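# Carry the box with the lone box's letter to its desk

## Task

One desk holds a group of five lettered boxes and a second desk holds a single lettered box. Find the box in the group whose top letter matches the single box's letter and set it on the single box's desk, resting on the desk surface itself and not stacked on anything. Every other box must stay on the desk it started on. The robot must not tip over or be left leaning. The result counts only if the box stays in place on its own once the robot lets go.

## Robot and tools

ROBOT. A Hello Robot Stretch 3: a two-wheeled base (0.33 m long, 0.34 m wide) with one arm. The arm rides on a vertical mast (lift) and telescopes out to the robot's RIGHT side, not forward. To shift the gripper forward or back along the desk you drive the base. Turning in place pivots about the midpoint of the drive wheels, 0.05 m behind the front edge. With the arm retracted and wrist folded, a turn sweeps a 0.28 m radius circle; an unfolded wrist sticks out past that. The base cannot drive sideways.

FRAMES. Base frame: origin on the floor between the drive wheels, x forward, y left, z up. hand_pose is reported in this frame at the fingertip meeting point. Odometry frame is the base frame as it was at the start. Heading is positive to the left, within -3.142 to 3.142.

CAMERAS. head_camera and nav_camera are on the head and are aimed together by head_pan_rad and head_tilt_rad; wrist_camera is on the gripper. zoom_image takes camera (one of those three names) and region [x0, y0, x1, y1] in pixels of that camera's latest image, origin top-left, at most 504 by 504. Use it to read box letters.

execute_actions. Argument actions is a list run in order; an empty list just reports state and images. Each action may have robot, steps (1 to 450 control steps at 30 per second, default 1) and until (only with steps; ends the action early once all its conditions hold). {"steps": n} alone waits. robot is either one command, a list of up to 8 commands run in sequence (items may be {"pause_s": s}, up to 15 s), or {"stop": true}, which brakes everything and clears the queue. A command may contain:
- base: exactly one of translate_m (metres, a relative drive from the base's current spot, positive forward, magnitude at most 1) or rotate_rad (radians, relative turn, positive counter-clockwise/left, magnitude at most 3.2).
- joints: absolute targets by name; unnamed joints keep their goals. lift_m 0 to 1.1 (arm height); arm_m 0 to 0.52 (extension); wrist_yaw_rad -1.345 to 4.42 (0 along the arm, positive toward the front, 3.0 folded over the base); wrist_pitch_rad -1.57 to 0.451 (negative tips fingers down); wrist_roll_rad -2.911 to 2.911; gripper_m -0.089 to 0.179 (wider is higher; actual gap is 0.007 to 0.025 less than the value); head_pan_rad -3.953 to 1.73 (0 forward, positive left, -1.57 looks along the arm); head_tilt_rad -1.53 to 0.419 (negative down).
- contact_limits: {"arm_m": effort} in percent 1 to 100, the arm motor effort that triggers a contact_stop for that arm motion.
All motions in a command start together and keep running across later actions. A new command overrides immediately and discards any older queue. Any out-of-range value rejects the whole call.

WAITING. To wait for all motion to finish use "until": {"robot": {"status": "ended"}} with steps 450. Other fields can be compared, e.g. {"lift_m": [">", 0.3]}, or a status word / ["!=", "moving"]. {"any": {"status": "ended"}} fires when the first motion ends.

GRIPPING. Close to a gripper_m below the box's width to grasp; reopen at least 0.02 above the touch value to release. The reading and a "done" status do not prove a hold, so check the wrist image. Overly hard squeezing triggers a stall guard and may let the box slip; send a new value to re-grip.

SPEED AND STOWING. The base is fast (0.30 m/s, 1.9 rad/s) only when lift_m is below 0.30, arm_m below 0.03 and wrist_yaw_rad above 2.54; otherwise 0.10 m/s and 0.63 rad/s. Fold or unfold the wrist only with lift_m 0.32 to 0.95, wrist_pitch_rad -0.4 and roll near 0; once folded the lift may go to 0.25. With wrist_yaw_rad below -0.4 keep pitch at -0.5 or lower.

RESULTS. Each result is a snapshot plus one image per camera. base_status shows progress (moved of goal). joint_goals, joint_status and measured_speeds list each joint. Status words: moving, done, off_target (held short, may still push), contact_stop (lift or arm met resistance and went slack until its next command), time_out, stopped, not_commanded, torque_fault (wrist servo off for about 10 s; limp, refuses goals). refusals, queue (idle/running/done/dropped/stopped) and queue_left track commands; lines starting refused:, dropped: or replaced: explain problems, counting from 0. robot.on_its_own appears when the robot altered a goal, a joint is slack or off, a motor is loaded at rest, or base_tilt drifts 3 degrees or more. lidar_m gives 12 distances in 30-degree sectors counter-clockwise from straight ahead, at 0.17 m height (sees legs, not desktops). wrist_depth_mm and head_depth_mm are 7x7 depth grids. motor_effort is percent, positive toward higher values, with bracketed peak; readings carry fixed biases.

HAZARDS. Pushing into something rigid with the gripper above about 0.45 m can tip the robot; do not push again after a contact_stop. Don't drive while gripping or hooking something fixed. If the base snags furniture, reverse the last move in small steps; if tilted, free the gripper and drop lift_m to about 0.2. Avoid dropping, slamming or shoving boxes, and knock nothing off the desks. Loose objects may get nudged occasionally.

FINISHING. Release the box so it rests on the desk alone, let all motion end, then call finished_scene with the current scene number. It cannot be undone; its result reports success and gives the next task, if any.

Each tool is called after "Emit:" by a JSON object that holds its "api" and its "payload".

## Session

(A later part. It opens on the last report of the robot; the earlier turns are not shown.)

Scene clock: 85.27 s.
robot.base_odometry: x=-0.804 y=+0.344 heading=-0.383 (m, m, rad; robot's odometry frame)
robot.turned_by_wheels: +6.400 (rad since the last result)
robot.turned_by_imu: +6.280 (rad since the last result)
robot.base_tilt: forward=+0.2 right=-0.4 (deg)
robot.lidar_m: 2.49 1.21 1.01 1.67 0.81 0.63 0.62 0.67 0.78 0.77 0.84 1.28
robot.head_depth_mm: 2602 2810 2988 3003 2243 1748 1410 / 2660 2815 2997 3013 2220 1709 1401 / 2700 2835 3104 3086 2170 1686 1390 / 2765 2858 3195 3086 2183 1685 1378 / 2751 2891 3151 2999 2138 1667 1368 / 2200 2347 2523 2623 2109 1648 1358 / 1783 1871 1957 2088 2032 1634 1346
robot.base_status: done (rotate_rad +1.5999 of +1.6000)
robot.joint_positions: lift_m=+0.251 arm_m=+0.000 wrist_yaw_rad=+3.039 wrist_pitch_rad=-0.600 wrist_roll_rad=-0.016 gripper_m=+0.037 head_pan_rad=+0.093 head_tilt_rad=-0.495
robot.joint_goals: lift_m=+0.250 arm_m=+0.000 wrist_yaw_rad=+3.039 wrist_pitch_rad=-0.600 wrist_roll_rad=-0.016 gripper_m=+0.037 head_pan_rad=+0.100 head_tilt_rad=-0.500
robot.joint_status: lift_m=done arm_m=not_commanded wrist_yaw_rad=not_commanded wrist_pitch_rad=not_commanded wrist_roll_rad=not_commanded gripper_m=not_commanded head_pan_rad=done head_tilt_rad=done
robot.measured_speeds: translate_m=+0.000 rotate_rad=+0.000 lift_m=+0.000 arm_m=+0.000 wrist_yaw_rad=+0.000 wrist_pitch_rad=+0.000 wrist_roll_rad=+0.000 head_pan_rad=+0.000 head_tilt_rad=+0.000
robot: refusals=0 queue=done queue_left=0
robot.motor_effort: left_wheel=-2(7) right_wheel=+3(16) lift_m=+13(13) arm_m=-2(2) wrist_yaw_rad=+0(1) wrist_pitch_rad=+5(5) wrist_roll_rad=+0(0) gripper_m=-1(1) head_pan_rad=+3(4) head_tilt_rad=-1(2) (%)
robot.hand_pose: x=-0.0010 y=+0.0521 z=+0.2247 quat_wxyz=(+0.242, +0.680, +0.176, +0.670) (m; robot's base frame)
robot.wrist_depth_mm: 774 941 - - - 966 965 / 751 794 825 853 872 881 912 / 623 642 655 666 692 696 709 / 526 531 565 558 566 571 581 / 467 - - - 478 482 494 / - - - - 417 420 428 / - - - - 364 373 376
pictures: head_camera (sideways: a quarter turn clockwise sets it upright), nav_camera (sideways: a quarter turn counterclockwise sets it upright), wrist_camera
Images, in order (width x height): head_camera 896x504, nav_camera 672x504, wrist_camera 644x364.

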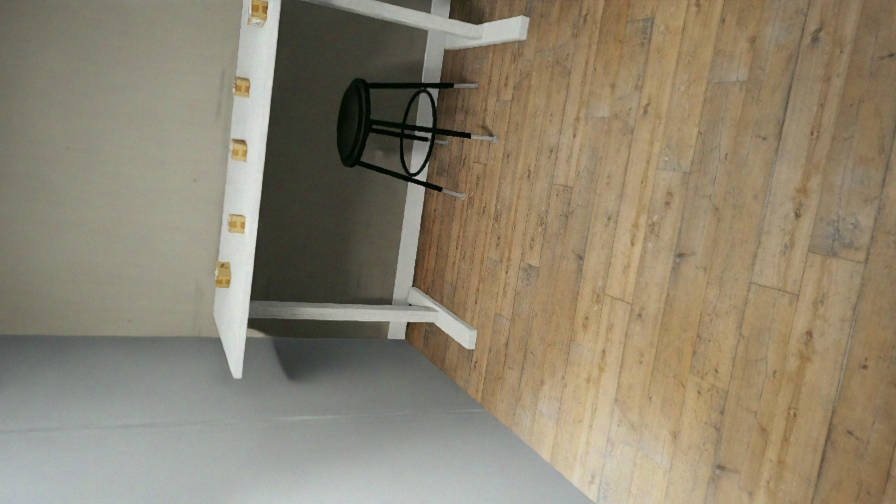

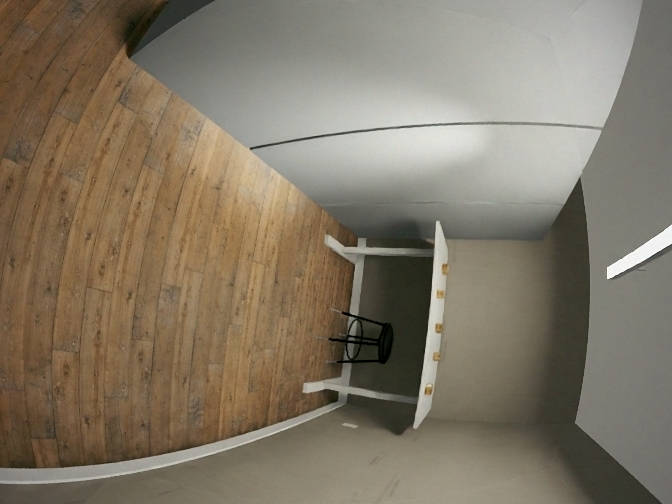

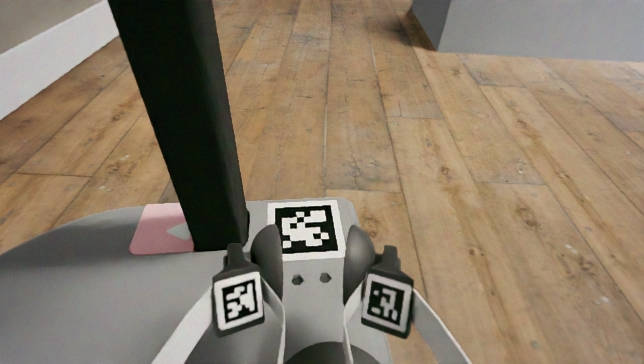

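Emit:
{"api": "execute_actions", "payload": {"actions": [{"robot":[{"base":{"rotate_rad":-0.08}},{"base":{"translate_m":1.0}},{"base":{"translate_m":0.9}},{"base":{"rotate_rad":1.6},"joints":{"head_pan_rad":-1.57,"head_tilt_rad":-0.6}}],"steps":450,"until":{"robot":{"status":"ended"}}}]}}

Scene clock: 100.27 s.
robot.base_odometry: x=+0.895 y=-0.505 heading=+1.137 (m, m, rad; robot's odometry frame)
robot.turned_by_wheels: +1.520 (rad since the last result)
robot.turned_by_imu: +1.490 (rad since the last result)
robot.base_tilt: forward=+0.2 right=-0.4 (deg)
robot.lidar_m: 0.85 0.91 1.32 2.51 1.16 0.89 0.88 0.93 0.59 0.75 0.97 0.87
robot.head_depth_mm: 1007 1109 1053 704 528 1453 1293 / 1015 1109 1031 694 541 917 1261 / 1023 1113 1011 676 534 933 1291 / 1021 1121 992 669 531 1420 1260 / 1030 1124 968 664 542 1526 1274 / 1037 1136 949 656 535 1509 1272 / 1045 1142 929 605 550 1502 1258
robot.base_status: done (rotate_rad +1.5999 of +1.6000)
robot.joint_positions: lift_m=+0.251 arm_m=+0.000 wrist_yaw_rad=+3.039 wrist_pitch_rad=-0.600 wrist_roll_rad=-0.016 gripper_m=+0.037 head_pan_rad=-1.563 head_tilt_rad=-0.593
robot.joint_goals: lift_m=+0.250 arm_m=+0.000 wrist_yaw_rad=+3.039 wrist_pitch_rad=-0.600 wrist_roll_rad=-0.016 gripper_m=+0.037 head_pan_rad=-1.570 head_tilt_rad=-0.600
robot.joint_status: lift_m=done arm_m=not_commanded wrist_yaw_rad=not_commanded wrist_pitch_rad=not_commanded wrist_roll_rad=not_commanded gripper_m=not_commanded head_pan_rad=done head_tilt_rad=done
robot.measured_speeds: translate_m=+0.000 rotate_rad=+0.000 lift_m=+0.000 arm_m=+0.000 wrist_yaw_rad=+0.000 wrist_pitch_rad=+0.000 wrist_roll_rad=+0.000 head_pan_rad=+0.000 head_tilt_rad=+0.000
robot: refusals=0 queue=done queue_left=0
robot.motor_effort: left_wheel=-2(6) right_wheel=+3(16) lift_m=+13(13) arm_m=-2(2) wrist_yaw_rad=-1(0) wrist_pitch_rad=+5(5) wrist_roll_rad=+0(0) gripper_m=-1(0) head_pan_rad=-3(45) head_tilt_rad=-2(11) (%)
robot.hand_pose: x=-0.0010 y=+0.0521 z=+0.2247 quat_wxyz=(+0.242, +0.680, +0.176, +0.670) (m; robot's base frame)
robot.wrist_depth_mm: - - - - - - - / 794 787 823 842 849 894 908 / 640 630 646 668 686 699 710 / 526 529 570 554 563 564 581 / 466 - - - 476 480 493 / - - - - 417 420 430 / - - - - 363 371 378
pictures: head_camera (sideways: a quarter turn clockwise sets it upright), nav_camera (sideways: a quarter turn counterclockwise sets it upright), wrist_camera
Images, in order (width x height): head_camera 896x504, nav_camera 672x504, wrist_camera 644x364.

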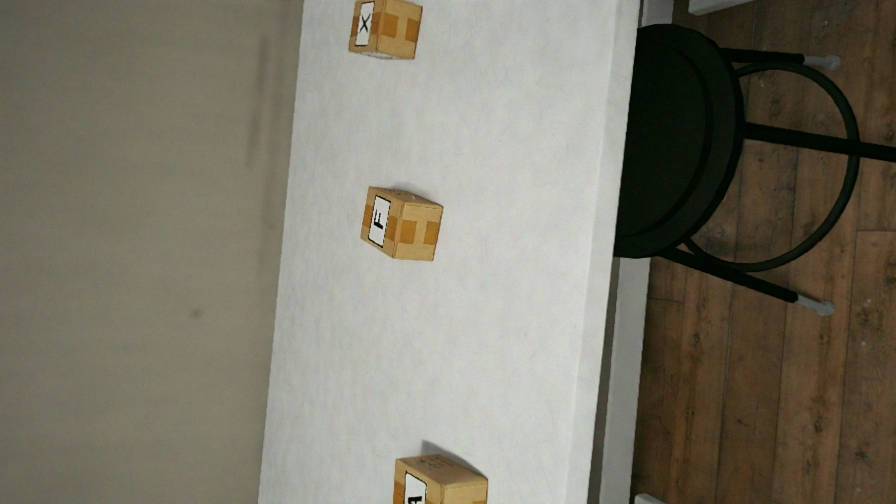

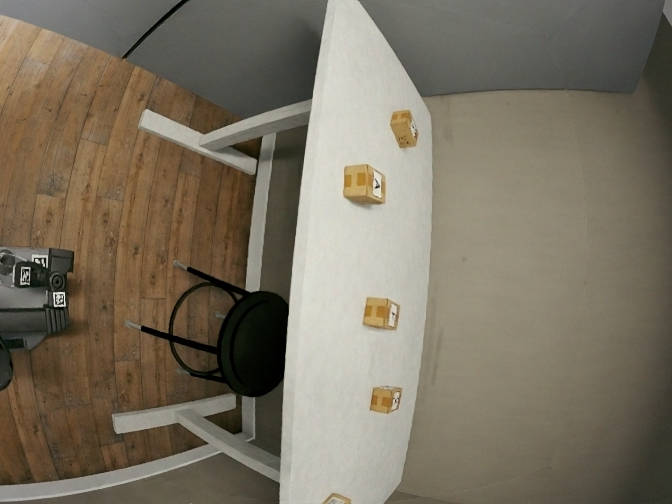

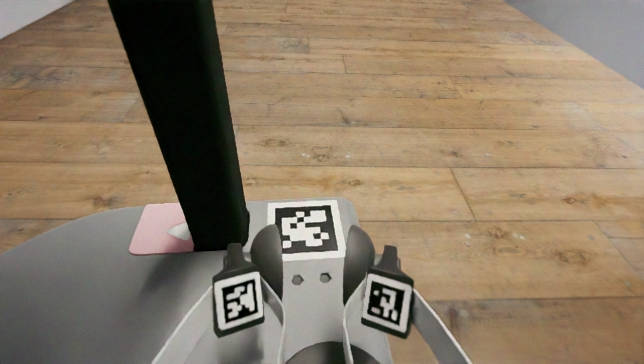

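Emit:
{"api": "execute_actions", "payload": {"actions": [{"robot":[{"base":{"translate_m":-0.3}},{"joints":{"lift_m":0.9,"wrist_pitch_rad":-0.4}},{"joints":{"wrist_yaw_rad":0,"gripper_m":0.15}},{"joints":{"wrist_pitch_rad":0,"arm_m":0.1}}],"steps":450,"until":{"robot":{"status":"ended"}}}]}}

Scene clock: 117.40 s.
robot.base_odometry: x=+0.769 y=-0.777 heading=+1.137 (m, m, rad; robot's odometry frame)
robot.turned_by_wheels: +0.000 (rad since the last result)
robot.turned_by_imu: +0.089 (rad since the last result)
robot.base_tilt: forward=-3.0 right=-5.4 (deg)
robot.lidar_m: 1.15 1.27 2.55 1.39 0.72 0.58 0.58 0.64 0.78 0.57 1.18 1.16
robot.head_depth_mm: 1066 1149 1212 815 598 - 1174 / 1078 1163 1225 812 - - 1300 / 1091 1176 1228 813 - - 1306 / 1105 1197 1251 811 646 - 1300 / 1123 1210 1274 809 631 977 1297 / 1134 1224 1284 804 629 1217 1325 / 1149 1249 1310 782 657 1652 1362
robot.base_status: done (translate_m -0.3000 of -0.3000)
robot.joint_positions: lift_m=+0.899 arm_m=+0.099 wrist_yaw_rad=-0.010 wrist_pitch_rad=-0.564 wrist_roll_rad=+0.064 gripper_m=+0.150 head_pan_rad=-1.563 head_tilt_rad=-0.594
robot.joint_goals: lift_m=+0.900 arm_m=+0.100 wrist_yaw_rad=+0.000 wrist_pitch_rad=+0.000 wrist_roll_rad=+0.064 gripper_m=+0.150 head_pan_rad=-1.570 head_tilt_rad=-0.600
robot.joint_status: lift_m=done arm_m=done wrist_yaw_rad=done wrist_pitch_rad=off_target wrist_roll_rad=not_commanded gripper_m=done head_pan_rad=done head_tilt_rad=done
robot.measured_speeds: translate_m=+0.000 rotate_rad=+0.000 lift_m=+0.000 arm_m=+0.000 wrist_yaw_rad=+0.000 wrist_pitch_rad=+0.000 wrist_roll_rad=+0.000 head_pan_rad=+0.000 head_tilt_rad=+0.000
robot: refusals=0 queue=dropped queue_left=0
robot.on_its_own: base_tilt is 6.0 degrees off its reading at the scene's start (forward=+0.3 right=-0.4)
robot.motor_effort: left_wheel=-6(10) right_wheel=-1(10) lift_m=+48(48) arm_m=+17(26) wrist_yaw_rad=+9(20) wrist_pitch_rad=+98(98) wrist_roll_rad=-36(37) gripper_m=+0(99) head_pan_rad=-4(4) head_tilt_rad=-3(2) (%)
robot.hand_pose: x=-0.0235 y=-0.4471 z=+0.8806 quat_wxyz=(+0.656, +0.187, -0.701, -0.207) (m; robot's base frame)
robot.wrist_depth_mm: 761 430 560 418 443 383 203 / 388 363 334 311 291 256 188 / 272 255 242 227 216 206 191 / 205 197 187 179 172 165 159 / 898 194 185 174 165 157 150 / - - 877 609 - - 844 / - - - - - - 774
pictures: head_camera (sideways: a quarter turn clockwise sets it upright), nav_camera (sideways: a quarter turn counterclockwise sets it upright), wrist_camera
Images, in order (width x height): head_camera 896x504, nav_camera 672x504, wrist_camera 644x364.

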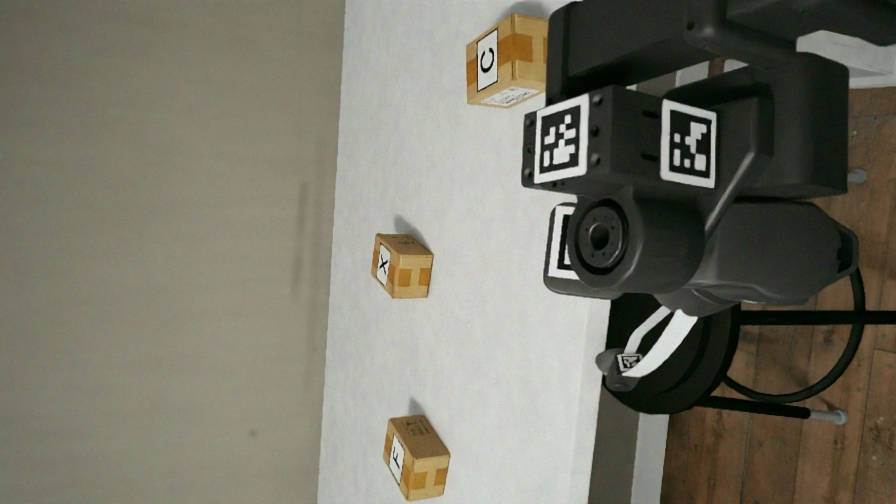

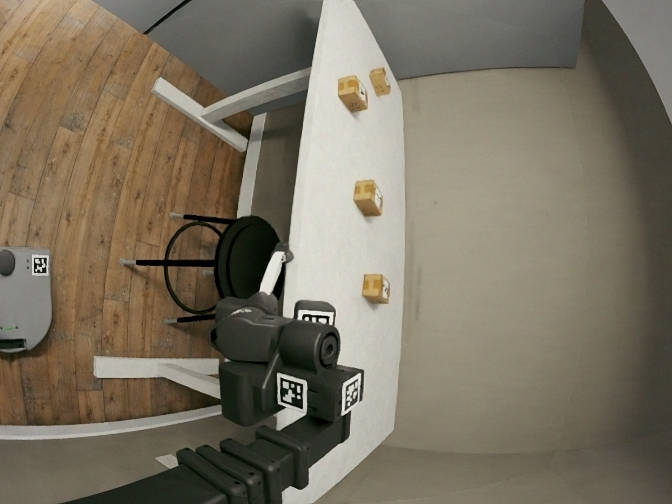

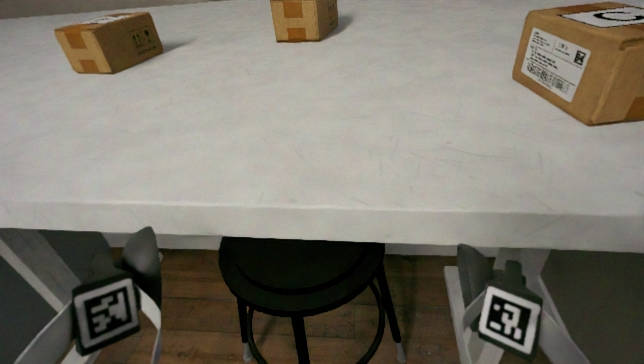

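Fingers hooked under the desk. Back off.

Emit:
{"api": "execute_actions", "payload": {"actions": [{"robot":[{"joints":{"wrist_pitch_rad":-0.9,"arm_m":0}},{"joints":{"wrist_pitch_rad":-1.2,"lift_m":1.05,"wrist_roll_rad":0}},{"joints":{"wrist_pitch_rad":0}}],"steps":450,"until":{"robot":{"status":"ended"}}}]}}

Scene clock: 125.67 s.
robot.base_odometry: x=+0.769 y=-0.777 heading=+1.137 (m, m, rad; robot's odometry frame)
robot.turned_by_wheels: +0.000 (rad since the last result)
robot.turned_by_imu: -0.400 (rad since the last result)
robot.base_tilt: forward=+0.2 right=-0.4 (deg)
robot.lidar_m: 1.19 1.19 1.39 2.53 1.04 0.61 0.54 0.54 0.63 0.76 0.56 1.20
robot.head_depth_mm: 861 904 - - - - - / 1035 1061 - - - - 1196 / 1072 1175 - - - - - / 1044 1138 - - - - 1205 / 1018 1116 960 687 503 1519 1270 / 996 1085 1033 635 496 1435 1251 / 971 1062 913 641 492 894 1262
robot.base_status: done (translate_m -0.3000 of -0.3000)
robot.joint_positions: lift_m=+1.049 arm_m=+0.000 wrist_yaw_rad=+0.000 wrist_pitch_rad=-0.024 wrist_roll_rad=+0.004 gripper_m=+0.150 head_pan_rad=-1.566 head_tilt_rad=-0.598
robot.joint_goals: lift_m=+1.050 arm_m=+0.000 wrist_yaw_rad=+0.000 wrist_pitch_rad=+0.000 wrist_roll_rad=+0.000 gripper_m=+0.150 head_pan_rad=-1.570 head_tilt_rad=-0.600
robot.joint_status: lift_m=done arm_m=done wrist_yaw_rad=done wrist_pitch_rad=done wrist_roll_rad=done gripper_m=done head_pan_rad=done head_tilt_rad=done
robot.measured_speeds: translate_m=+0.000 rotate_rad=+0.000 lift_m=+0.000 arm_m=+0.000 wrist_yaw_rad=+0.000 wrist_pitch_rad=+0.000 wrist_roll_rad=+0.000 head_pan_rad=+0.000 head_tilt_rad=+0.000
robot: refusals=0 queue=done queue_left=0
robot.motor_effort: left_wheel=+0(30) right_wheel=+0(65) lift_m=+49(51) arm_m=-1(17) wrist_yaw_rad=+0(9) wrist_pitch_rad=+9(98) wrist_roll_rad=-2(37) gripper_m=-1(3) head_pan_rad=-1(3) head_tilt_rad=-1(3) (%)
robot.hand_pose: x=-0.0215 y=-0.4006 z=+1.1579 quat_wxyz=(+0.706, +0.009, -0.708, -0.009) (m; robot's base frame)
robot.wrist_depth_mm: 791 843 896 949 850 576 432 / 825 876 924 993 871 580 437 / 832 882 924 989 867 586 442 / 831 900 950 - 882 593 437 / 842 905 873 886 833 578 443 / 590 592 593 587 596 - 441 / 442 418 443 448 447 424 436
pictures: head_camera (sideways: a quarter turn clockwise sets it upright), nav_camera (sideways: a quarter turn counterclockwise sets it upright), wrist_camera
Images, in order (width x height): head_camera 896x504, nav_camera 672x504, wrist_camera 644x364.

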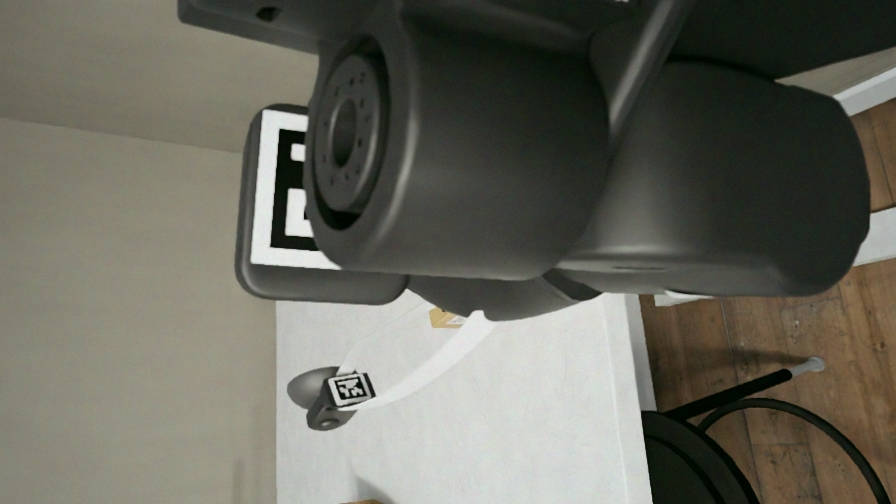

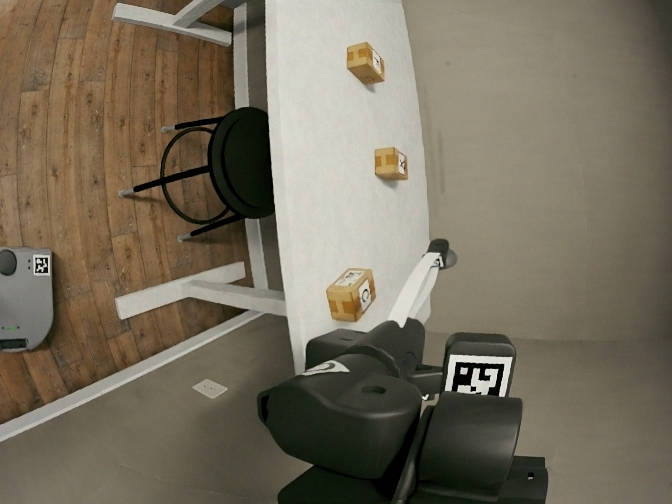

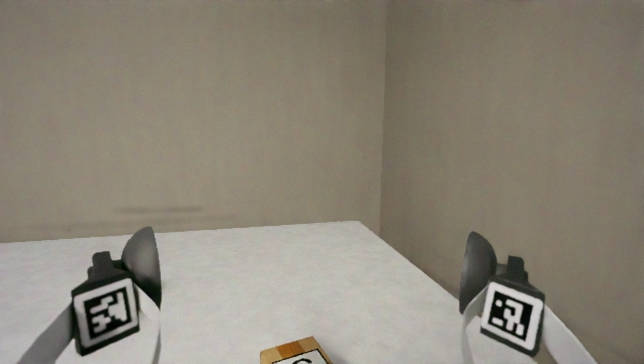

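Emit:
{"api": "execute_actions", "payload": {"actions": [{"robot":[{"base":{"rotate_rad":0.32}},{"joints":{"lift_m":0.9}}],"steps":450,"until":{"robot":{"status":"ended"}}}]}}

Scene clock: 131.50 s.
robot.base_odometry: x=+0.769 y=-0.777 heading=+1.457 (m, m, rad; robot's odometry frame)
robot.turned_by_wheels: +0.320 (rad since the last result)
robot.turned_by_imu: +0.315 (rad since the last result)
robot.base_tilt: forward=+0.2 right=-0.4 (deg)
robot.lidar_m: 1.19 1.27 1.85 1.61 0.71 0.55 0.54 0.57 0.77 0.56 0.83 1.20
robot.head_depth_mm: 995 1085 1039 696 523 1415 - / 999 1091 1020 686 516 1086 - / 1004 1101 997 677 529 1546 - / 1006 1102 973 667 525 - - / 1016 1111 958 658 519 911 1246 / 1017 1116 938 648 496 903 1238 / 1027 1121 915 639 510 1151 1230
robot.base_status: done (rotate_rad +0.3199 of +0.3200)
robot.joint_positions: lift_m=+0.901 arm_m=+0.000 wrist_yaw_rad=+0.000 wrist_pitch_rad=-0.022 wrist_roll_rad=+0.004 gripper_m=+0.150 head_pan_rad=-1.566 head_tilt_rad=-0.598
robot.joint_goals: lift_m=+0.900 arm_m=+0.000 wrist_yaw_rad=+0.000 wrist_pitch_rad=+0.000 wrist_roll_rad=+0.000 gripper_m=+0.150 head_pan_rad=-1.570 head_tilt_rad=-0.600
robot.joint_status: lift_m=done arm_m=done wrist_yaw_rad=done wrist_pitch_rad=done wrist_roll_rad=done gripper_m=done head_pan_rad=done head_tilt_rad=done
robot.measured_speeds: translate_m=+0.000 rotate_rad=+0.000 lift_m=+0.000 arm_m=+0.000 wrist_yaw_rad=+0.000 wrist_pitch_rad=+0.000 wrist_roll_rad=+0.000 head_pan_rad=+0.000 head_tilt_rad=+0.000
robot: refusals=0 queue=done queue_left=0
robot.motor_effort: left_wheel=-2(4) right_wheel=+4(11) lift_m=+13(47) arm_m=-1(1) wrist_yaw_rad=-1(0) wrist_pitch_rad=+8(9) wrist_roll_rad=-2(2) gripper_m=-2(0) head_pan_rad=-1(2) head_tilt_rad=+0(0) (%)
robot.hand_pose: x=-0.0215 y=-0.4007 z=+1.0096 quat_wxyz=(+0.706, +0.008, -0.708, -0.008) (m; robot's base frame)
robot.wrist_depth_mm: 968 944 947 923 908 898 715 / - 960 950 940 941 907 711 / - - 979 964 977 926 716 / 777 666 803 781 808 818 704 / 408 415 411 405 410 264 417 / 291 275 275 274 276 - 245 / - 197 207 207 207 197 212
pictures: head_camera (sideways: a quarter turn clockwise sets it upright), nav_camera (sideways: a quarter turn counterclockwise sets it upright), wrist_camera
Images, in order (width x height): head_camera 896x504, nav_camera 672x504, wrist_camera 644x364.

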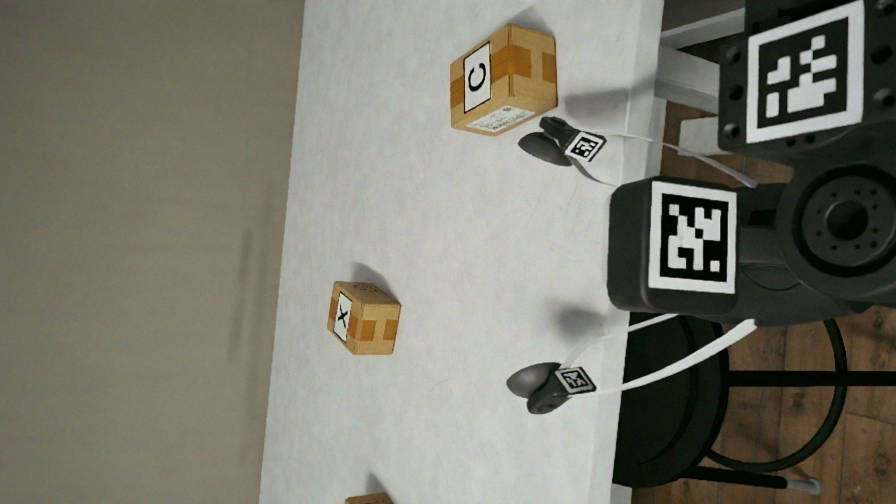

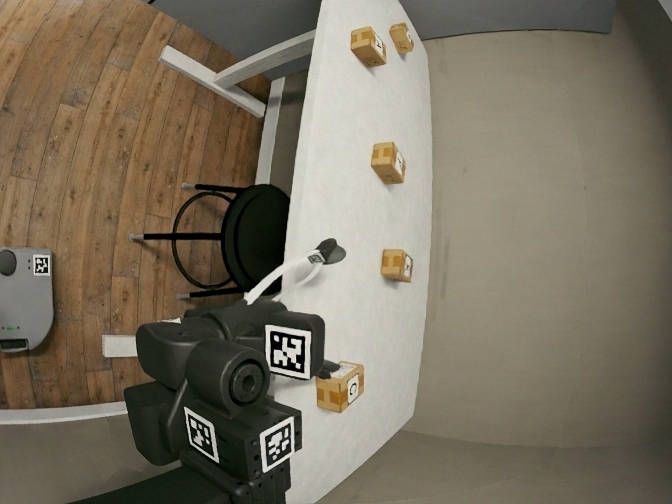

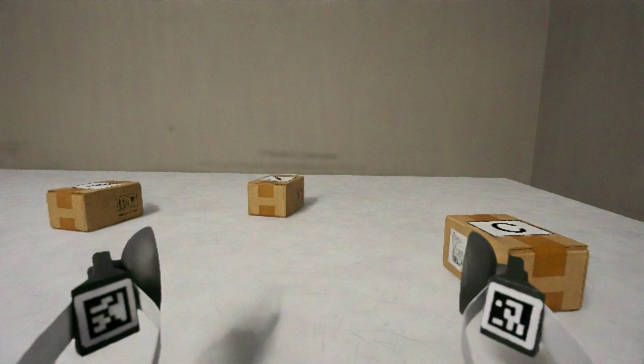

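Emit:
{"api": "execute_actions", "payload": {"actions": [{"robot":[{"base":{"translate_m":0.07}},{"joints":{"lift_m":0.88,"arm_m":0.2}}],"steps":450,"until":{"robot":{"status":"ended"}}}]}}

Scene clock: 138.57 s.
robot.base_odometry: x=+0.777 y=-0.708 heading=+1.457 (m, m, rad; robot's odometry frame)
robot.turned_by_wheels: +0.000 (rad since the last result)
robot.turned_by_imu: -0.002 (rad since the last result)
robot.base_tilt: forward=+0.3 right=-0.3 (deg)
robot.lidar_m: 1.12 1.20 1.74 1.83 0.80 0.62 0.61 0.65 0.80 0.55 0.80 1.14
robot.head_depth_mm: 1002 1091 1042 699 526 - - / 1005 1099 1015 739 - 1478 1241 / 1006 1107 996 748 - 1498 1298 / 1014 1112 973 741 - 1139 1259 / 1016 1115 956 659 518 910 1246 / 1021 1123 936 647 515 934 1242 / 1032 1126 915 640 527 1492 1259
robot.base_status: done (translate_m +0.0700 of +0.0700)
robot.joint_positions: lift_m=+0.881 arm_m=+0.200 wrist_yaw_rad=-0.002 wrist_pitch_rad=-0.008 wrist_roll_rad=-0.003 gripper_m=+0.150 head_pan_rad=-1.566 head_tilt_rad=-0.598
robot.joint_goals: lift_m=+0.880 arm_m=+0.200 wrist_yaw_rad=+0.000 wrist_pitch_rad=+0.000 wrist_roll_rad=+0.000 gripper_m=+0.150 head_pan_rad=-1.570 head_tilt_rad=-0.600
robot.joint_status: lift_m=done arm_m=done wrist_yaw_rad=done wrist_pitch_rad=done wrist_roll_rad=done gripper_m=done head_pan_rad=done head_tilt_rad=done
robot.measured_speeds: translate_m=+0.000 rotate_rad=+0.000 lift_m=+0.000 arm_m=+0.000 wrist_yaw_rad=+0.000 wrist_pitch_rad=+0.000 wrist_roll_rad=+0.000 head_pan_rad=+0.000 head_tilt_rad=+0.000
robot: refusals=0 queue=done queue_left=0
robot.motor_effort: left_wheel=+0(9) right_wheel=+0(12) lift_m=+13(11) arm_m=+3(14) wrist_yaw_rad=+1(3) wrist_pitch_rad=+3(8) wrist_roll_rad=+1(2) gripper_m=-1(1) head_pan_rad=-1(1) head_tilt_rad=-1(1) (%)
robot.hand_pose: x=-0.0218 y=-0.6008 z=+0.9933 quat_wxyz=(+0.708, +0.002, -0.706, -0.004) (m; robot's base frame)
robot.wrist_depth_mm: 776 750 755 736 727 712 706 / 782 772 761 761 744 739 729 / 795 797 794 776 764 760 735 / 717 714 754 778 773 763 735 / 252 358 362 283 368 380 377 / 237 240 240 241 244 - 247 / - 170 179 180 181 173 188
pictures: head_camera (sideways: a quarter turn clockwise sets it upright), nav_camera (sideways: a quarter turn counterclockwise sets it upright), wrist_camera
Images, in order (width x height): head_camera 896x504, nav_camera 672x504, wrist_camera 644x364.

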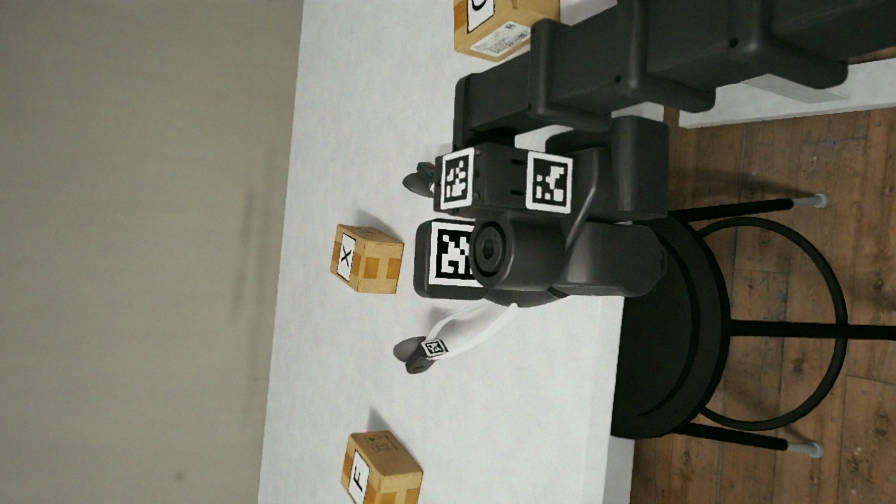

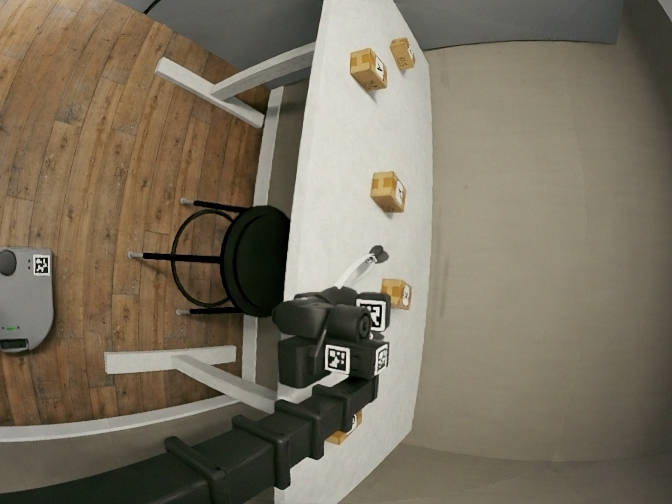

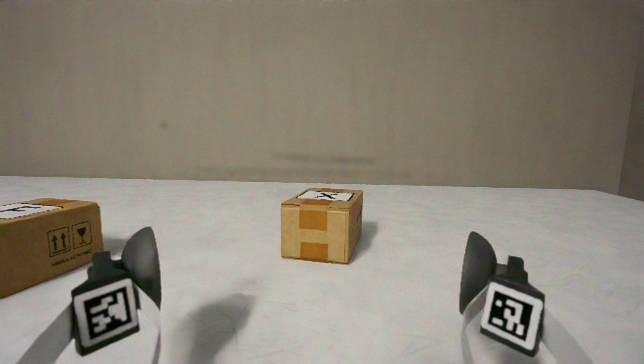

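Emit:
{"api": "execute_actions", "payload": {"actions": [{"robot":[{"joints":{"arm_m":0.32}},{"joints":{"gripper_m":0.03}},{"joints":{"lift_m":0.95}}],"steps":450,"until":{"robot":{"status":"ended"}}}]}}

Scene clock: 145.33 s.
robot.base_odometry: x=+0.777 y=-0.708 heading=+1.457 (m, m, rad; robot's odometry frame)
robot.turned_by_wheels: +0.000 (rad since the last result)
robot.turned_by_imu: +0.000 (rad since the last result)
robot.base_tilt: forward=+0.3 right=-0.3 (deg)
robot.lidar_m: 1.12 1.19 1.74 1.83 0.80 0.62 0.61 0.65 0.80 0.55 0.80 1.14
robot.head_depth_mm: 1000 1094 1108 - - 1083 1281 / 1005 1103 - 654 518 1510 1253 / 1009 1100 - 619 512 1543 1290 / 1012 1110 - 610 524 950 1260 / 1016 1112 954 657 519 911 1245 / 1024 1125 937 649 515 936 1240 / 1026 1123 917 639 526 1490 1255
robot.base_status: done (translate_m +0.0700 of +0.0700)
robot.joint_positions: lift_m=+0.949 arm_m=+0.320 wrist_yaw_rad=-0.002 wrist_pitch_rad=-0.031 wrist_roll_rad=-0.003 gripper_m=+0.031 head_pan_rad=-1.566 head_tilt_rad=-0.598
robot.joint_goals: lift_m=+0.950 arm_m=+0.320 wrist_yaw_rad=+0.000 wrist_pitch_rad=+0.000 wrist_roll_rad=+0.000 gripper_m=+0.030 head_pan_rad=-1.570 head_tilt_rad=-0.600
robot.joint_status: lift_m=done arm_m=done wrist_yaw_rad=done wrist_pitch_rad=done wrist_roll_rad=done gripper_m=done head_pan_rad=done head_tilt_rad=done
robot.measured_speeds: translate_m=+0.000 rotate_rad=+0.000 lift_m=+0.000 arm_m=+0.000 wrist_yaw_rad=+0.000 wrist_pitch_rad=+0.000 wrist_roll_rad=+0.000 head_pan_rad=+0.000 head_tilt_rad=+0.000
robot: refusals=0 queue=done queue_left=0
robot.motor_effort: left_wheel=+0(0) right_wheel=+0(0) lift_m=+50(48) arm_m=+3(3) wrist_yaw_rad=+1(1) wrist_pitch_rad=+12(12) wrist_roll_rad=+1(1) gripper_m=-12(100) head_pan_rad=-2(1) head_tilt_rad=+0(1) (%)
robot.hand_pose: x=-0.0218 y=-0.7201 z=+1.0560 quat_wxyz=(+0.708, +0.011, -0.706, -0.012) (m; robot's base frame)
robot.wrist_depth_mm: 630 639 612 613 613 591 589 / 668 653 641 622 618 613 605 / 684 680 666 648 645 626 617 / 698 695 681 681 657 653 635 / 528 536 597 202 545 551 557 / 359 364 - 159 397 370 377 / 273 276 264 163 266 282 283
pictures: head_camera (sideways: a quarter turn clockwise sets it upright), nav_camera (sideways: a quarter turn counterclockwise sets it upright), wrist_camera
Images, in order (width x height): head_camera 896x504, nav_camera 672x504, wrist_camera 644x364.

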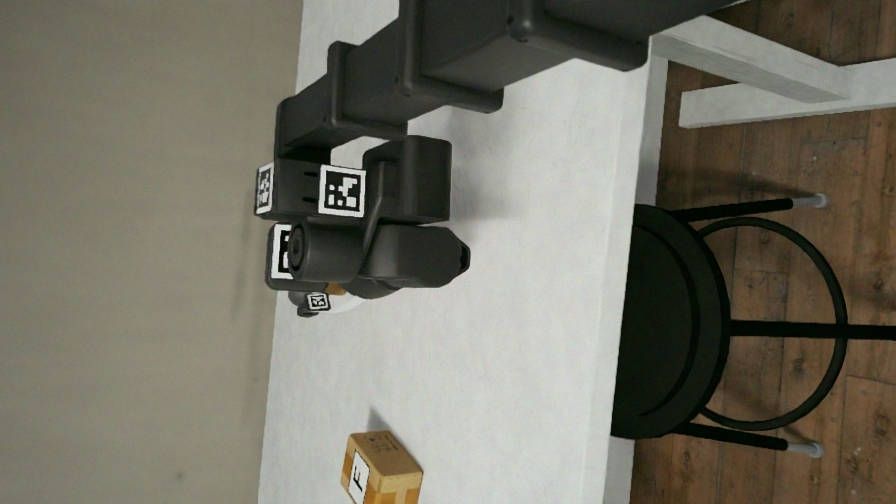

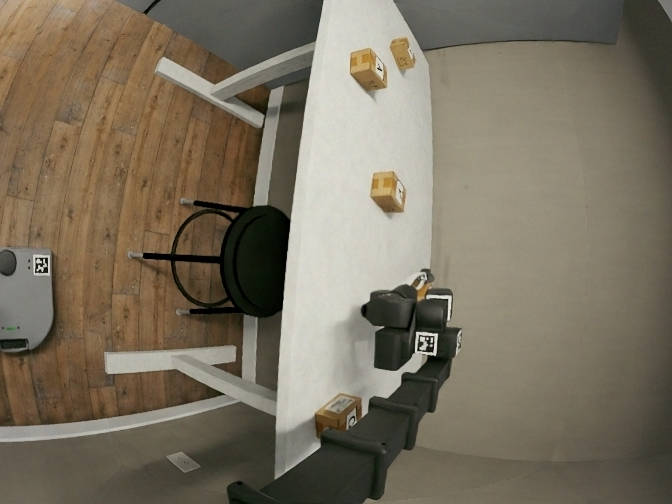

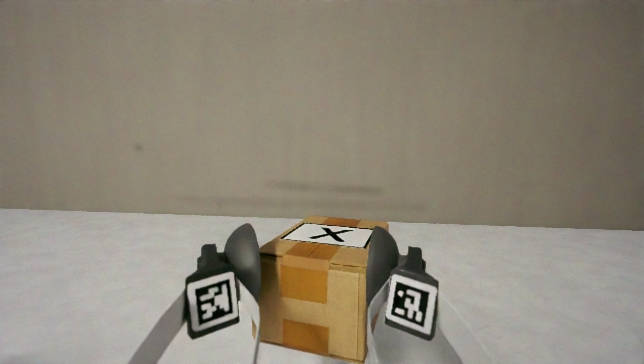

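Emit:
{"api": "execute_actions", "payload": {"actions": [{"robot":[{"joints":{"arm_m":0},"base":{"translate_m":0.25}},{"base":{"rotate_rad":1.6}},{"joints":{"wrist_pitch_rad":-0.4,"wrist_yaw_rad":3.0,"lift_m":0.8,"head_pan_rad":0}},{"joints":{"lift_m":0.27}},{"base":{"translate_m":1.0}},{"base":{"translate_m":0.9}}],"steps":450,"until":{"robot":{"status":"ended"}}},{"steps":450,"until":{"robot":{"status":"ended"}}}]}}

Scene clock: 174.40 s.
robot.base_odometry: x=-1.088 y=-0.298 heading=+3.057 (m, m, rad; robot's odometry frame)
robot.turned_by_wheels: +1.600 (rad since the last result)
robot.turned_by_imu: +1.574 (rad since the last result)
robot.base_tilt: forward=+0.2 right=-0.4 (deg)
robot.lidar_m: 0.62 0.66 0.66 0.65 0.70 1.04 2.67 1.39 1.13 1.79 0.80 0.63
robot.head_depth_mm: 488 532 587 654 738 847 993 / 491 537 590 659 747 857 1003 / 494 540 595 664 752 863 1018 / 496 543 600 672 759 874 1033 / 501 547 605 676 768 885 1047 / 504 552 609 683 775 894 1059 / 507 556 612 685 775 890 1078
robot.base_status: done (translate_m +0.9000 of +0.9000)
robot.joint_positions: lift_m=+0.271 arm_m=+0.000 wrist_yaw_rad=+2.998 wrist_pitch_rad=-0.427 wrist_roll_rad=-0.002 gripper_m=+0.031 head_pan_rad=-0.007 head_tilt_rad=-0.598
robot.joint_goals: lift_m=+0.270 arm_m=+0.000 wrist_yaw_rad=+3.000 wrist_pitch_rad=-0.400 wrist_roll_rad=+0.000 gripper_m=+0.030 head_pan_rad=+0.000 head_tilt_rad=-0.600
robot.joint_status: lift_m=done arm_m=done wrist_yaw_rad=done wrist_pitch_rad=done wrist_roll_rad=done gripper_m=done head_pan_rad=done head_tilt_rad=done
robot.measured_speeds: translate_m=+0.000 rotate_rad=+0.000 lift_m=+0.000 arm_m=+0.000 wrist_yaw_rad=+0.000 wrist_pitch_rad=+0.000 wrist_roll_rad=+0.000 head_pan_rad=+0.000 head_tilt_rad=+0.000
robot: refusals=0 queue=done queue_left=0
robot.motor_effort: left_wheel=-2(5) right_wheel=+3(12) lift_m=+14(54) arm_m=-3(5) wrist_yaw_rad=+1(3) wrist_pitch_rad=+10(12) wrist_roll_rad=+1(1) gripper_m=-12(12) head_pan_rad=+3(41) head_tilt_rad=+0(1) (%)
robot.hand_pose: x=+0.0107 y=+0.0758 z=+0.2813 quat_wxyz=(+0.199, +0.699, +0.100, +0.679) (m; robot's base frame)
robot.wrist_depth_mm: 629 - 629 645 648 660 672 / 661 - 682 702 699 720 707 / 717 - 759 772 775 768 736 / 732 720 764 758 778 770 726 / 593 599 643 201 625 630 627 / 504 509 - 158 537 517 522 / 441 - - 161 429 444 447
pictures: head_camera (sideways: a quarter turn clockwise sets it upright), nav_camera (sideways: a quarter turn counterclockwise sets it upright), wrist_camera
Images, in order (width x height): head_camera 896x504, nav_camera 672x504, wrist_camera 644x364.

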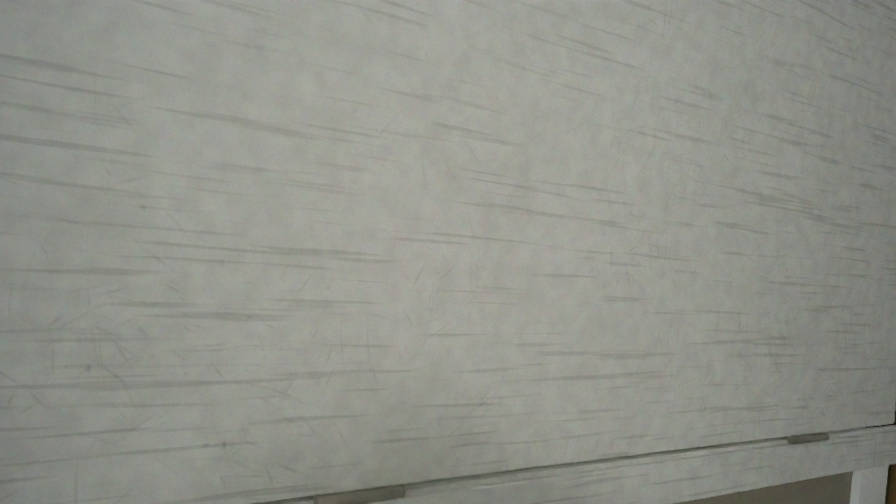

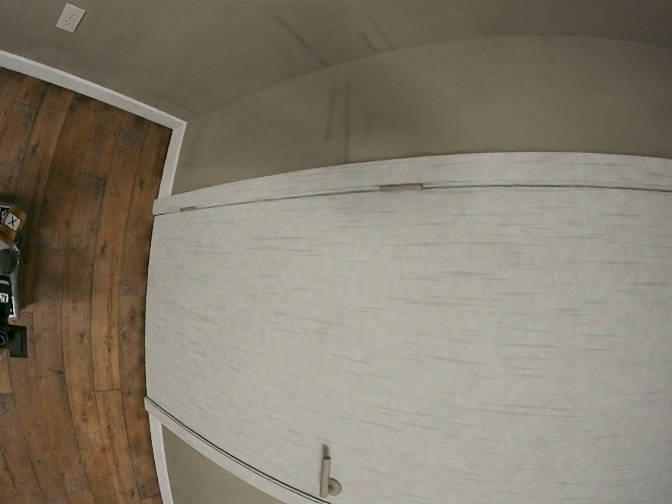

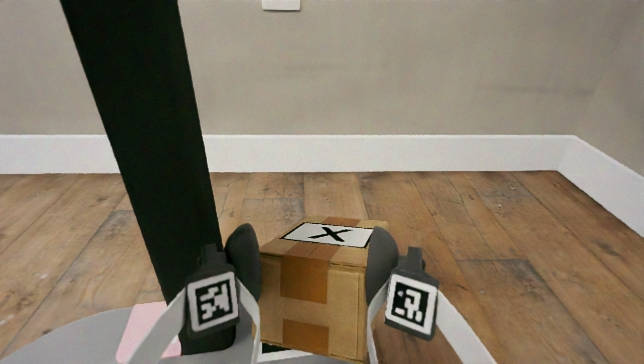

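Emit:
{"api": "execute_actions", "payload": {"actions": [{"robot":[{"base":{"translate_m":0.15}},{"base":{"rotate_rad":-1.6}},{"base":{"translate_m":1.0}},{"base":{"translate_m":1.0}},{"base":{"translate_m":0.35}},{"base":{"rotate_rad":-1.6}},{"base":{"translate_m":1.0}},{"base":{"translate_m":0.9}}],"steps":450,"until":{"robot":{"status":"ended"}}},{"steps":450,"until":{"robot":{"status":"ended"}}}]}}

Scene clock: 209.33 s.
robot.base_odometry: x=+0.911 y=+1.778 heading=-0.143 (m, m, rad; robot's odometry frame)
robot.turned_by_wheels: -3.200 (rad since the last result)
robot.turned_by_imu: -3.142 (rad since the last result)
robot.base_tilt: forward=+0.2 right=-0.4 (deg)
robot.lidar_m: 1.56 1.22 1.70 1.19 1.59 2.02 2.19 1.50 0.94 1.30 1.08 1.27
robot.head_depth_mm: 1319 1438 1531 1161 1731 1546 1317 / 1317 1431 1547 1147 1759 1560 1311 / 1319 1442 1552 1132 1745 1545 1299 / 1319 1444 1532 1113 1781 1530 1285 / 1323 1447 1537 1095 1770 1520 1285 / 1325 1457 1534 1081 1744 1504 1271 / 1324 1454 1525 1065 1725 1495 1261
robot.base_status: done (translate_m +0.9000 of +0.9000)
robot.joint_positions: lift_m=+0.271 arm_m=+0.000 wrist_yaw_rad=+2.998 wrist_pitch_rad=-0.427 wrist_roll_rad=-0.002 gripper_m=+0.031 head_pan_rad=-0.007 head_tilt_rad=-0.598
robot.joint_goals: lift_m=+0.270 arm_m=+0.000 wrist_yaw_rad=+3.000 wrist_pitch_rad=-0.400 wrist_roll_rad=+0.000 gripper_m=+0.030 head_pan_rad=+0.000 head_tilt_rad=-0.600
robot.joint_status: lift_m=done arm_m=done wrist_yaw_rad=done wrist_pitch_rad=done wrist_roll_rad=done gripper_m=done head_pan_rad=done head_tilt_rad=done
robot.measured_speeds: translate_m=+0.000 rotate_rad=+0.000 lift_m=+0.000 arm_m=+0.000 wrist_yaw_rad=+0.000 wrist_pitch_rad=+0.000 wrist_roll_rad=+0.000 head_pan_rad=+0.000 head_tilt_rad=+0.000
robot: refusals=0 queue=done queue_left=0
robot.motor_effort: left_wheel=+1(8) right_wheel=-2(13) lift_m=+14(14) arm_m=-4(3) wrist_yaw_rad=+1(2) wrist_pitch_rad=+10(10) wrist_roll_rad=+0(1) gripper_m=-12(13) head_pan_rad=+3(4) head_tilt_rad=-1(0) (%)
robot.hand_pose: x=+0.0107 y=+0.0758 z=+0.2813 quat_wxyz=(+0.199, +0.699, +0.100, +0.679) (m; robot's base frame)
robot.wrist_depth_mm: - - - - - - - / - - - - - - - / 971 - 995 - - - - / 741 727 752 768 780 780 791 / 595 602 633 201 622 625 635 / 499 501 - 159 536 524 525 / 443 - - 161 434 451 452
pictures: head_camera (sideways: a quarter turn clockwise sets it upright), nav_camera (sideways: a quarter turn counterclockwise sets it upright), wrist_camera
Images, in order (width x height): head_camera 896x504, nav_camera 672x504, wrist_camera 644x364.

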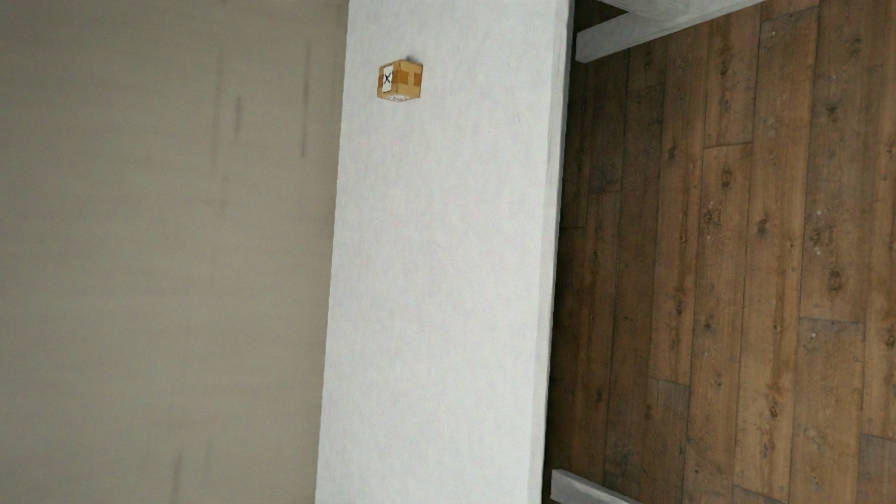

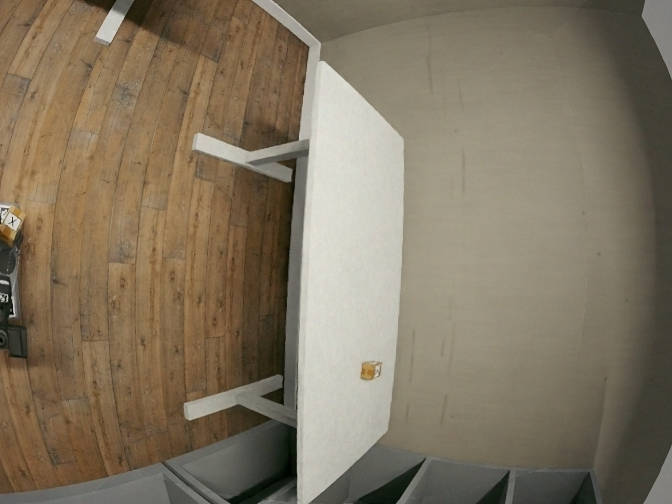

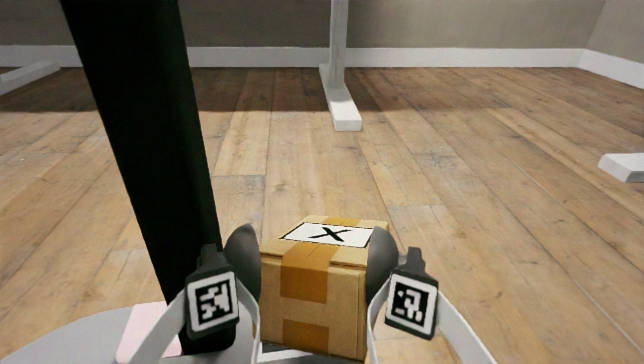

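Emit:
{"api": "execute_actions", "payload": {"actions": [{"robot":[{"base":{"translate_m":0.2}},{"base":{"rotate_rad":1.6}},{"joints":{"lift_m":0.9,"head_pan_rad":-1.57}},{"joints":{"wrist_yaw_rad":0}},{"joints":{"wrist_pitch_rad":0}},{"joints":{"arm_m":0.4,"lift_m":0.8}}],"steps":450,"until":{"robot":{"status":"ended"}}},{"steps":150,"until":{"robot":{"status":"ended"}}}]}}

Scene clock: 231.10 s.
robot.base_odometry: x=+1.109 y=+1.750 heading=+1.457 (m, m, rad; robot's odometry frame)
robot.turned_by_wheels: +1.600 (rad since the last result)
robot.turned_by_imu: +1.569 (rad since the last result)
robot.base_tilt: forward=+0.2 right=-0.4 (deg)
robot.lidar_m: 1.17 1.72 2.19 2.39 1.80 1.03 1.14 0.99 1.11 1.36 1.04 1.68
robot.head_depth_mm: 1132 1239 1369 1107 874 1462 - / 1135 1247 1378 1168 929 - - / 1144 1257 1376 1295 824 1465 1295 / 1150 1268 1373 - 816 1469 1286 / 1161 1278 1384 1087 834 1487 1278 / 1166 1280 1373 1081 825 1467 1269 / 1173 1284 1385 1063 819 1455 1259
robot.base_status: done (rotate_rad +1.5999 of +1.6000)
robot.joint_positions: lift_m=+0.801 arm_m=+0.400 wrist_yaw_rad=+0.002 wrist_pitch_rad=-0.035 wrist_roll_rad=-0.002 gripper_m=+0.031 head_pan_rad=-1.563 head_tilt_rad=-0.598
robot.joint_goals: lift_m=+0.800 arm_m=+0.400 wrist_yaw_rad=+0.000 wrist_pitch_rad=+0.000 wrist_roll_rad=+0.000 gripper_m=+0.030 head_pan_rad=-1.570 head_tilt_rad=-0.600
robot.joint_status: lift_m=done arm_m=done wrist_yaw_rad=done wrist_pitch_rad=done wrist_roll_rad=done gripper_m=done head_pan_rad=done head_tilt_rad=done
robot.measured_speeds: translate_m=+0.000 rotate_rad=+0.000 lift_m=+0.000 arm_m=+0.000 wrist_yaw_rad=+0.000 wrist_pitch_rad=+0.000 wrist_roll_rad=+0.000 head_pan_rad=+0.000 head_tilt_rad=+0.000
robot: refusals=0 queue=done queue_left=0
robot.motor_effort: left_wheel=-2(7) right_wheel=+3(14) lift_m=+14(54) arm_m=+3(6) wrist_yaw_rad=-3(4) wrist_pitch_rad=+14(16) wrist_roll_rad=+1(0) gripper_m=-12(12) head_pan_rad=-3(39) head_tilt_rad=-1(1) (%)
robot.hand_pose: x=-0.0210 y=-0.7999 z=+0.9062 quat_wxyz=(+0.708, +0.013, -0.706, -0.012) (m; robot's base frame)
robot.wrist_depth_mm: 709 706 695 690 682 663 660 / 762 738 723 703 694 684 680 / 760 757 739 733 714 697 681 / 794 788 756 746 747 709 710 / 790 803 773 202 764 747 722 / 524 530 - 158 573 550 549 / 398 400 384 163 387 409 414
pictures: head_camera (sideways: a quarter turn clockwise sets it upright), nav_camera (sideways: a quarter turn counterclockwise sets it upright), wrist_camera
Images, in order (width x height): head_camera 896x504, nav_camera 672x504, wrist_camera 644x364.

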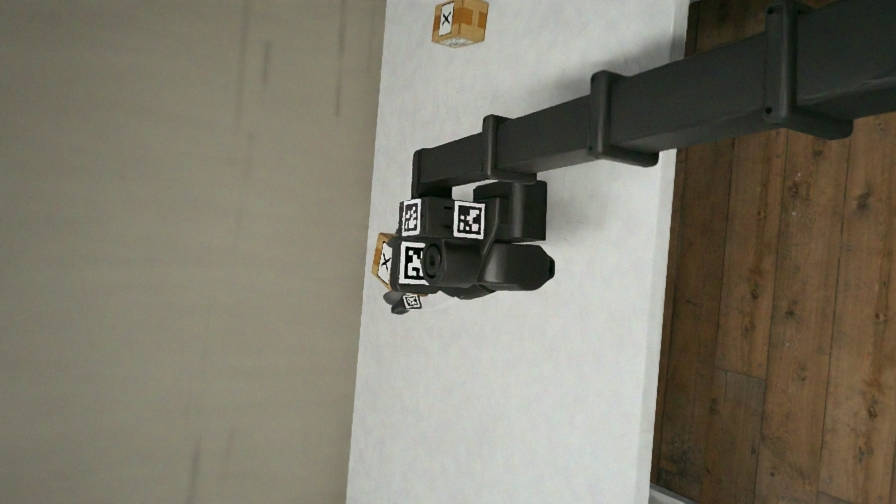

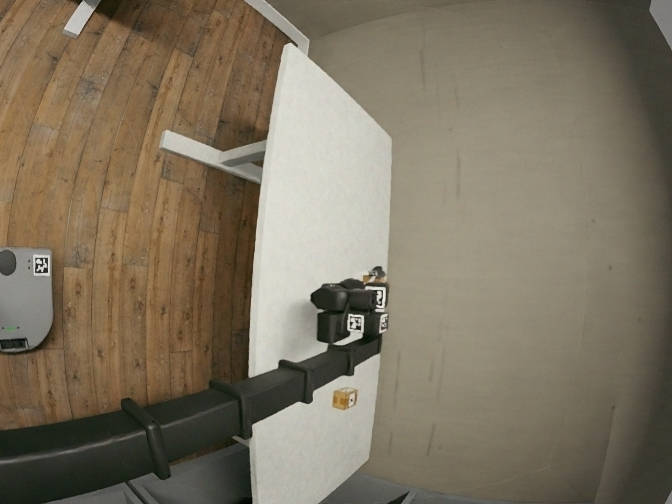

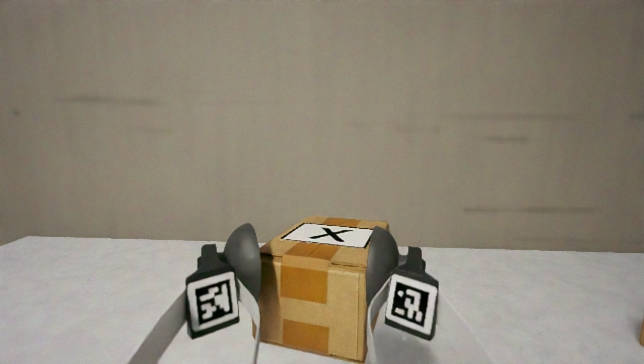

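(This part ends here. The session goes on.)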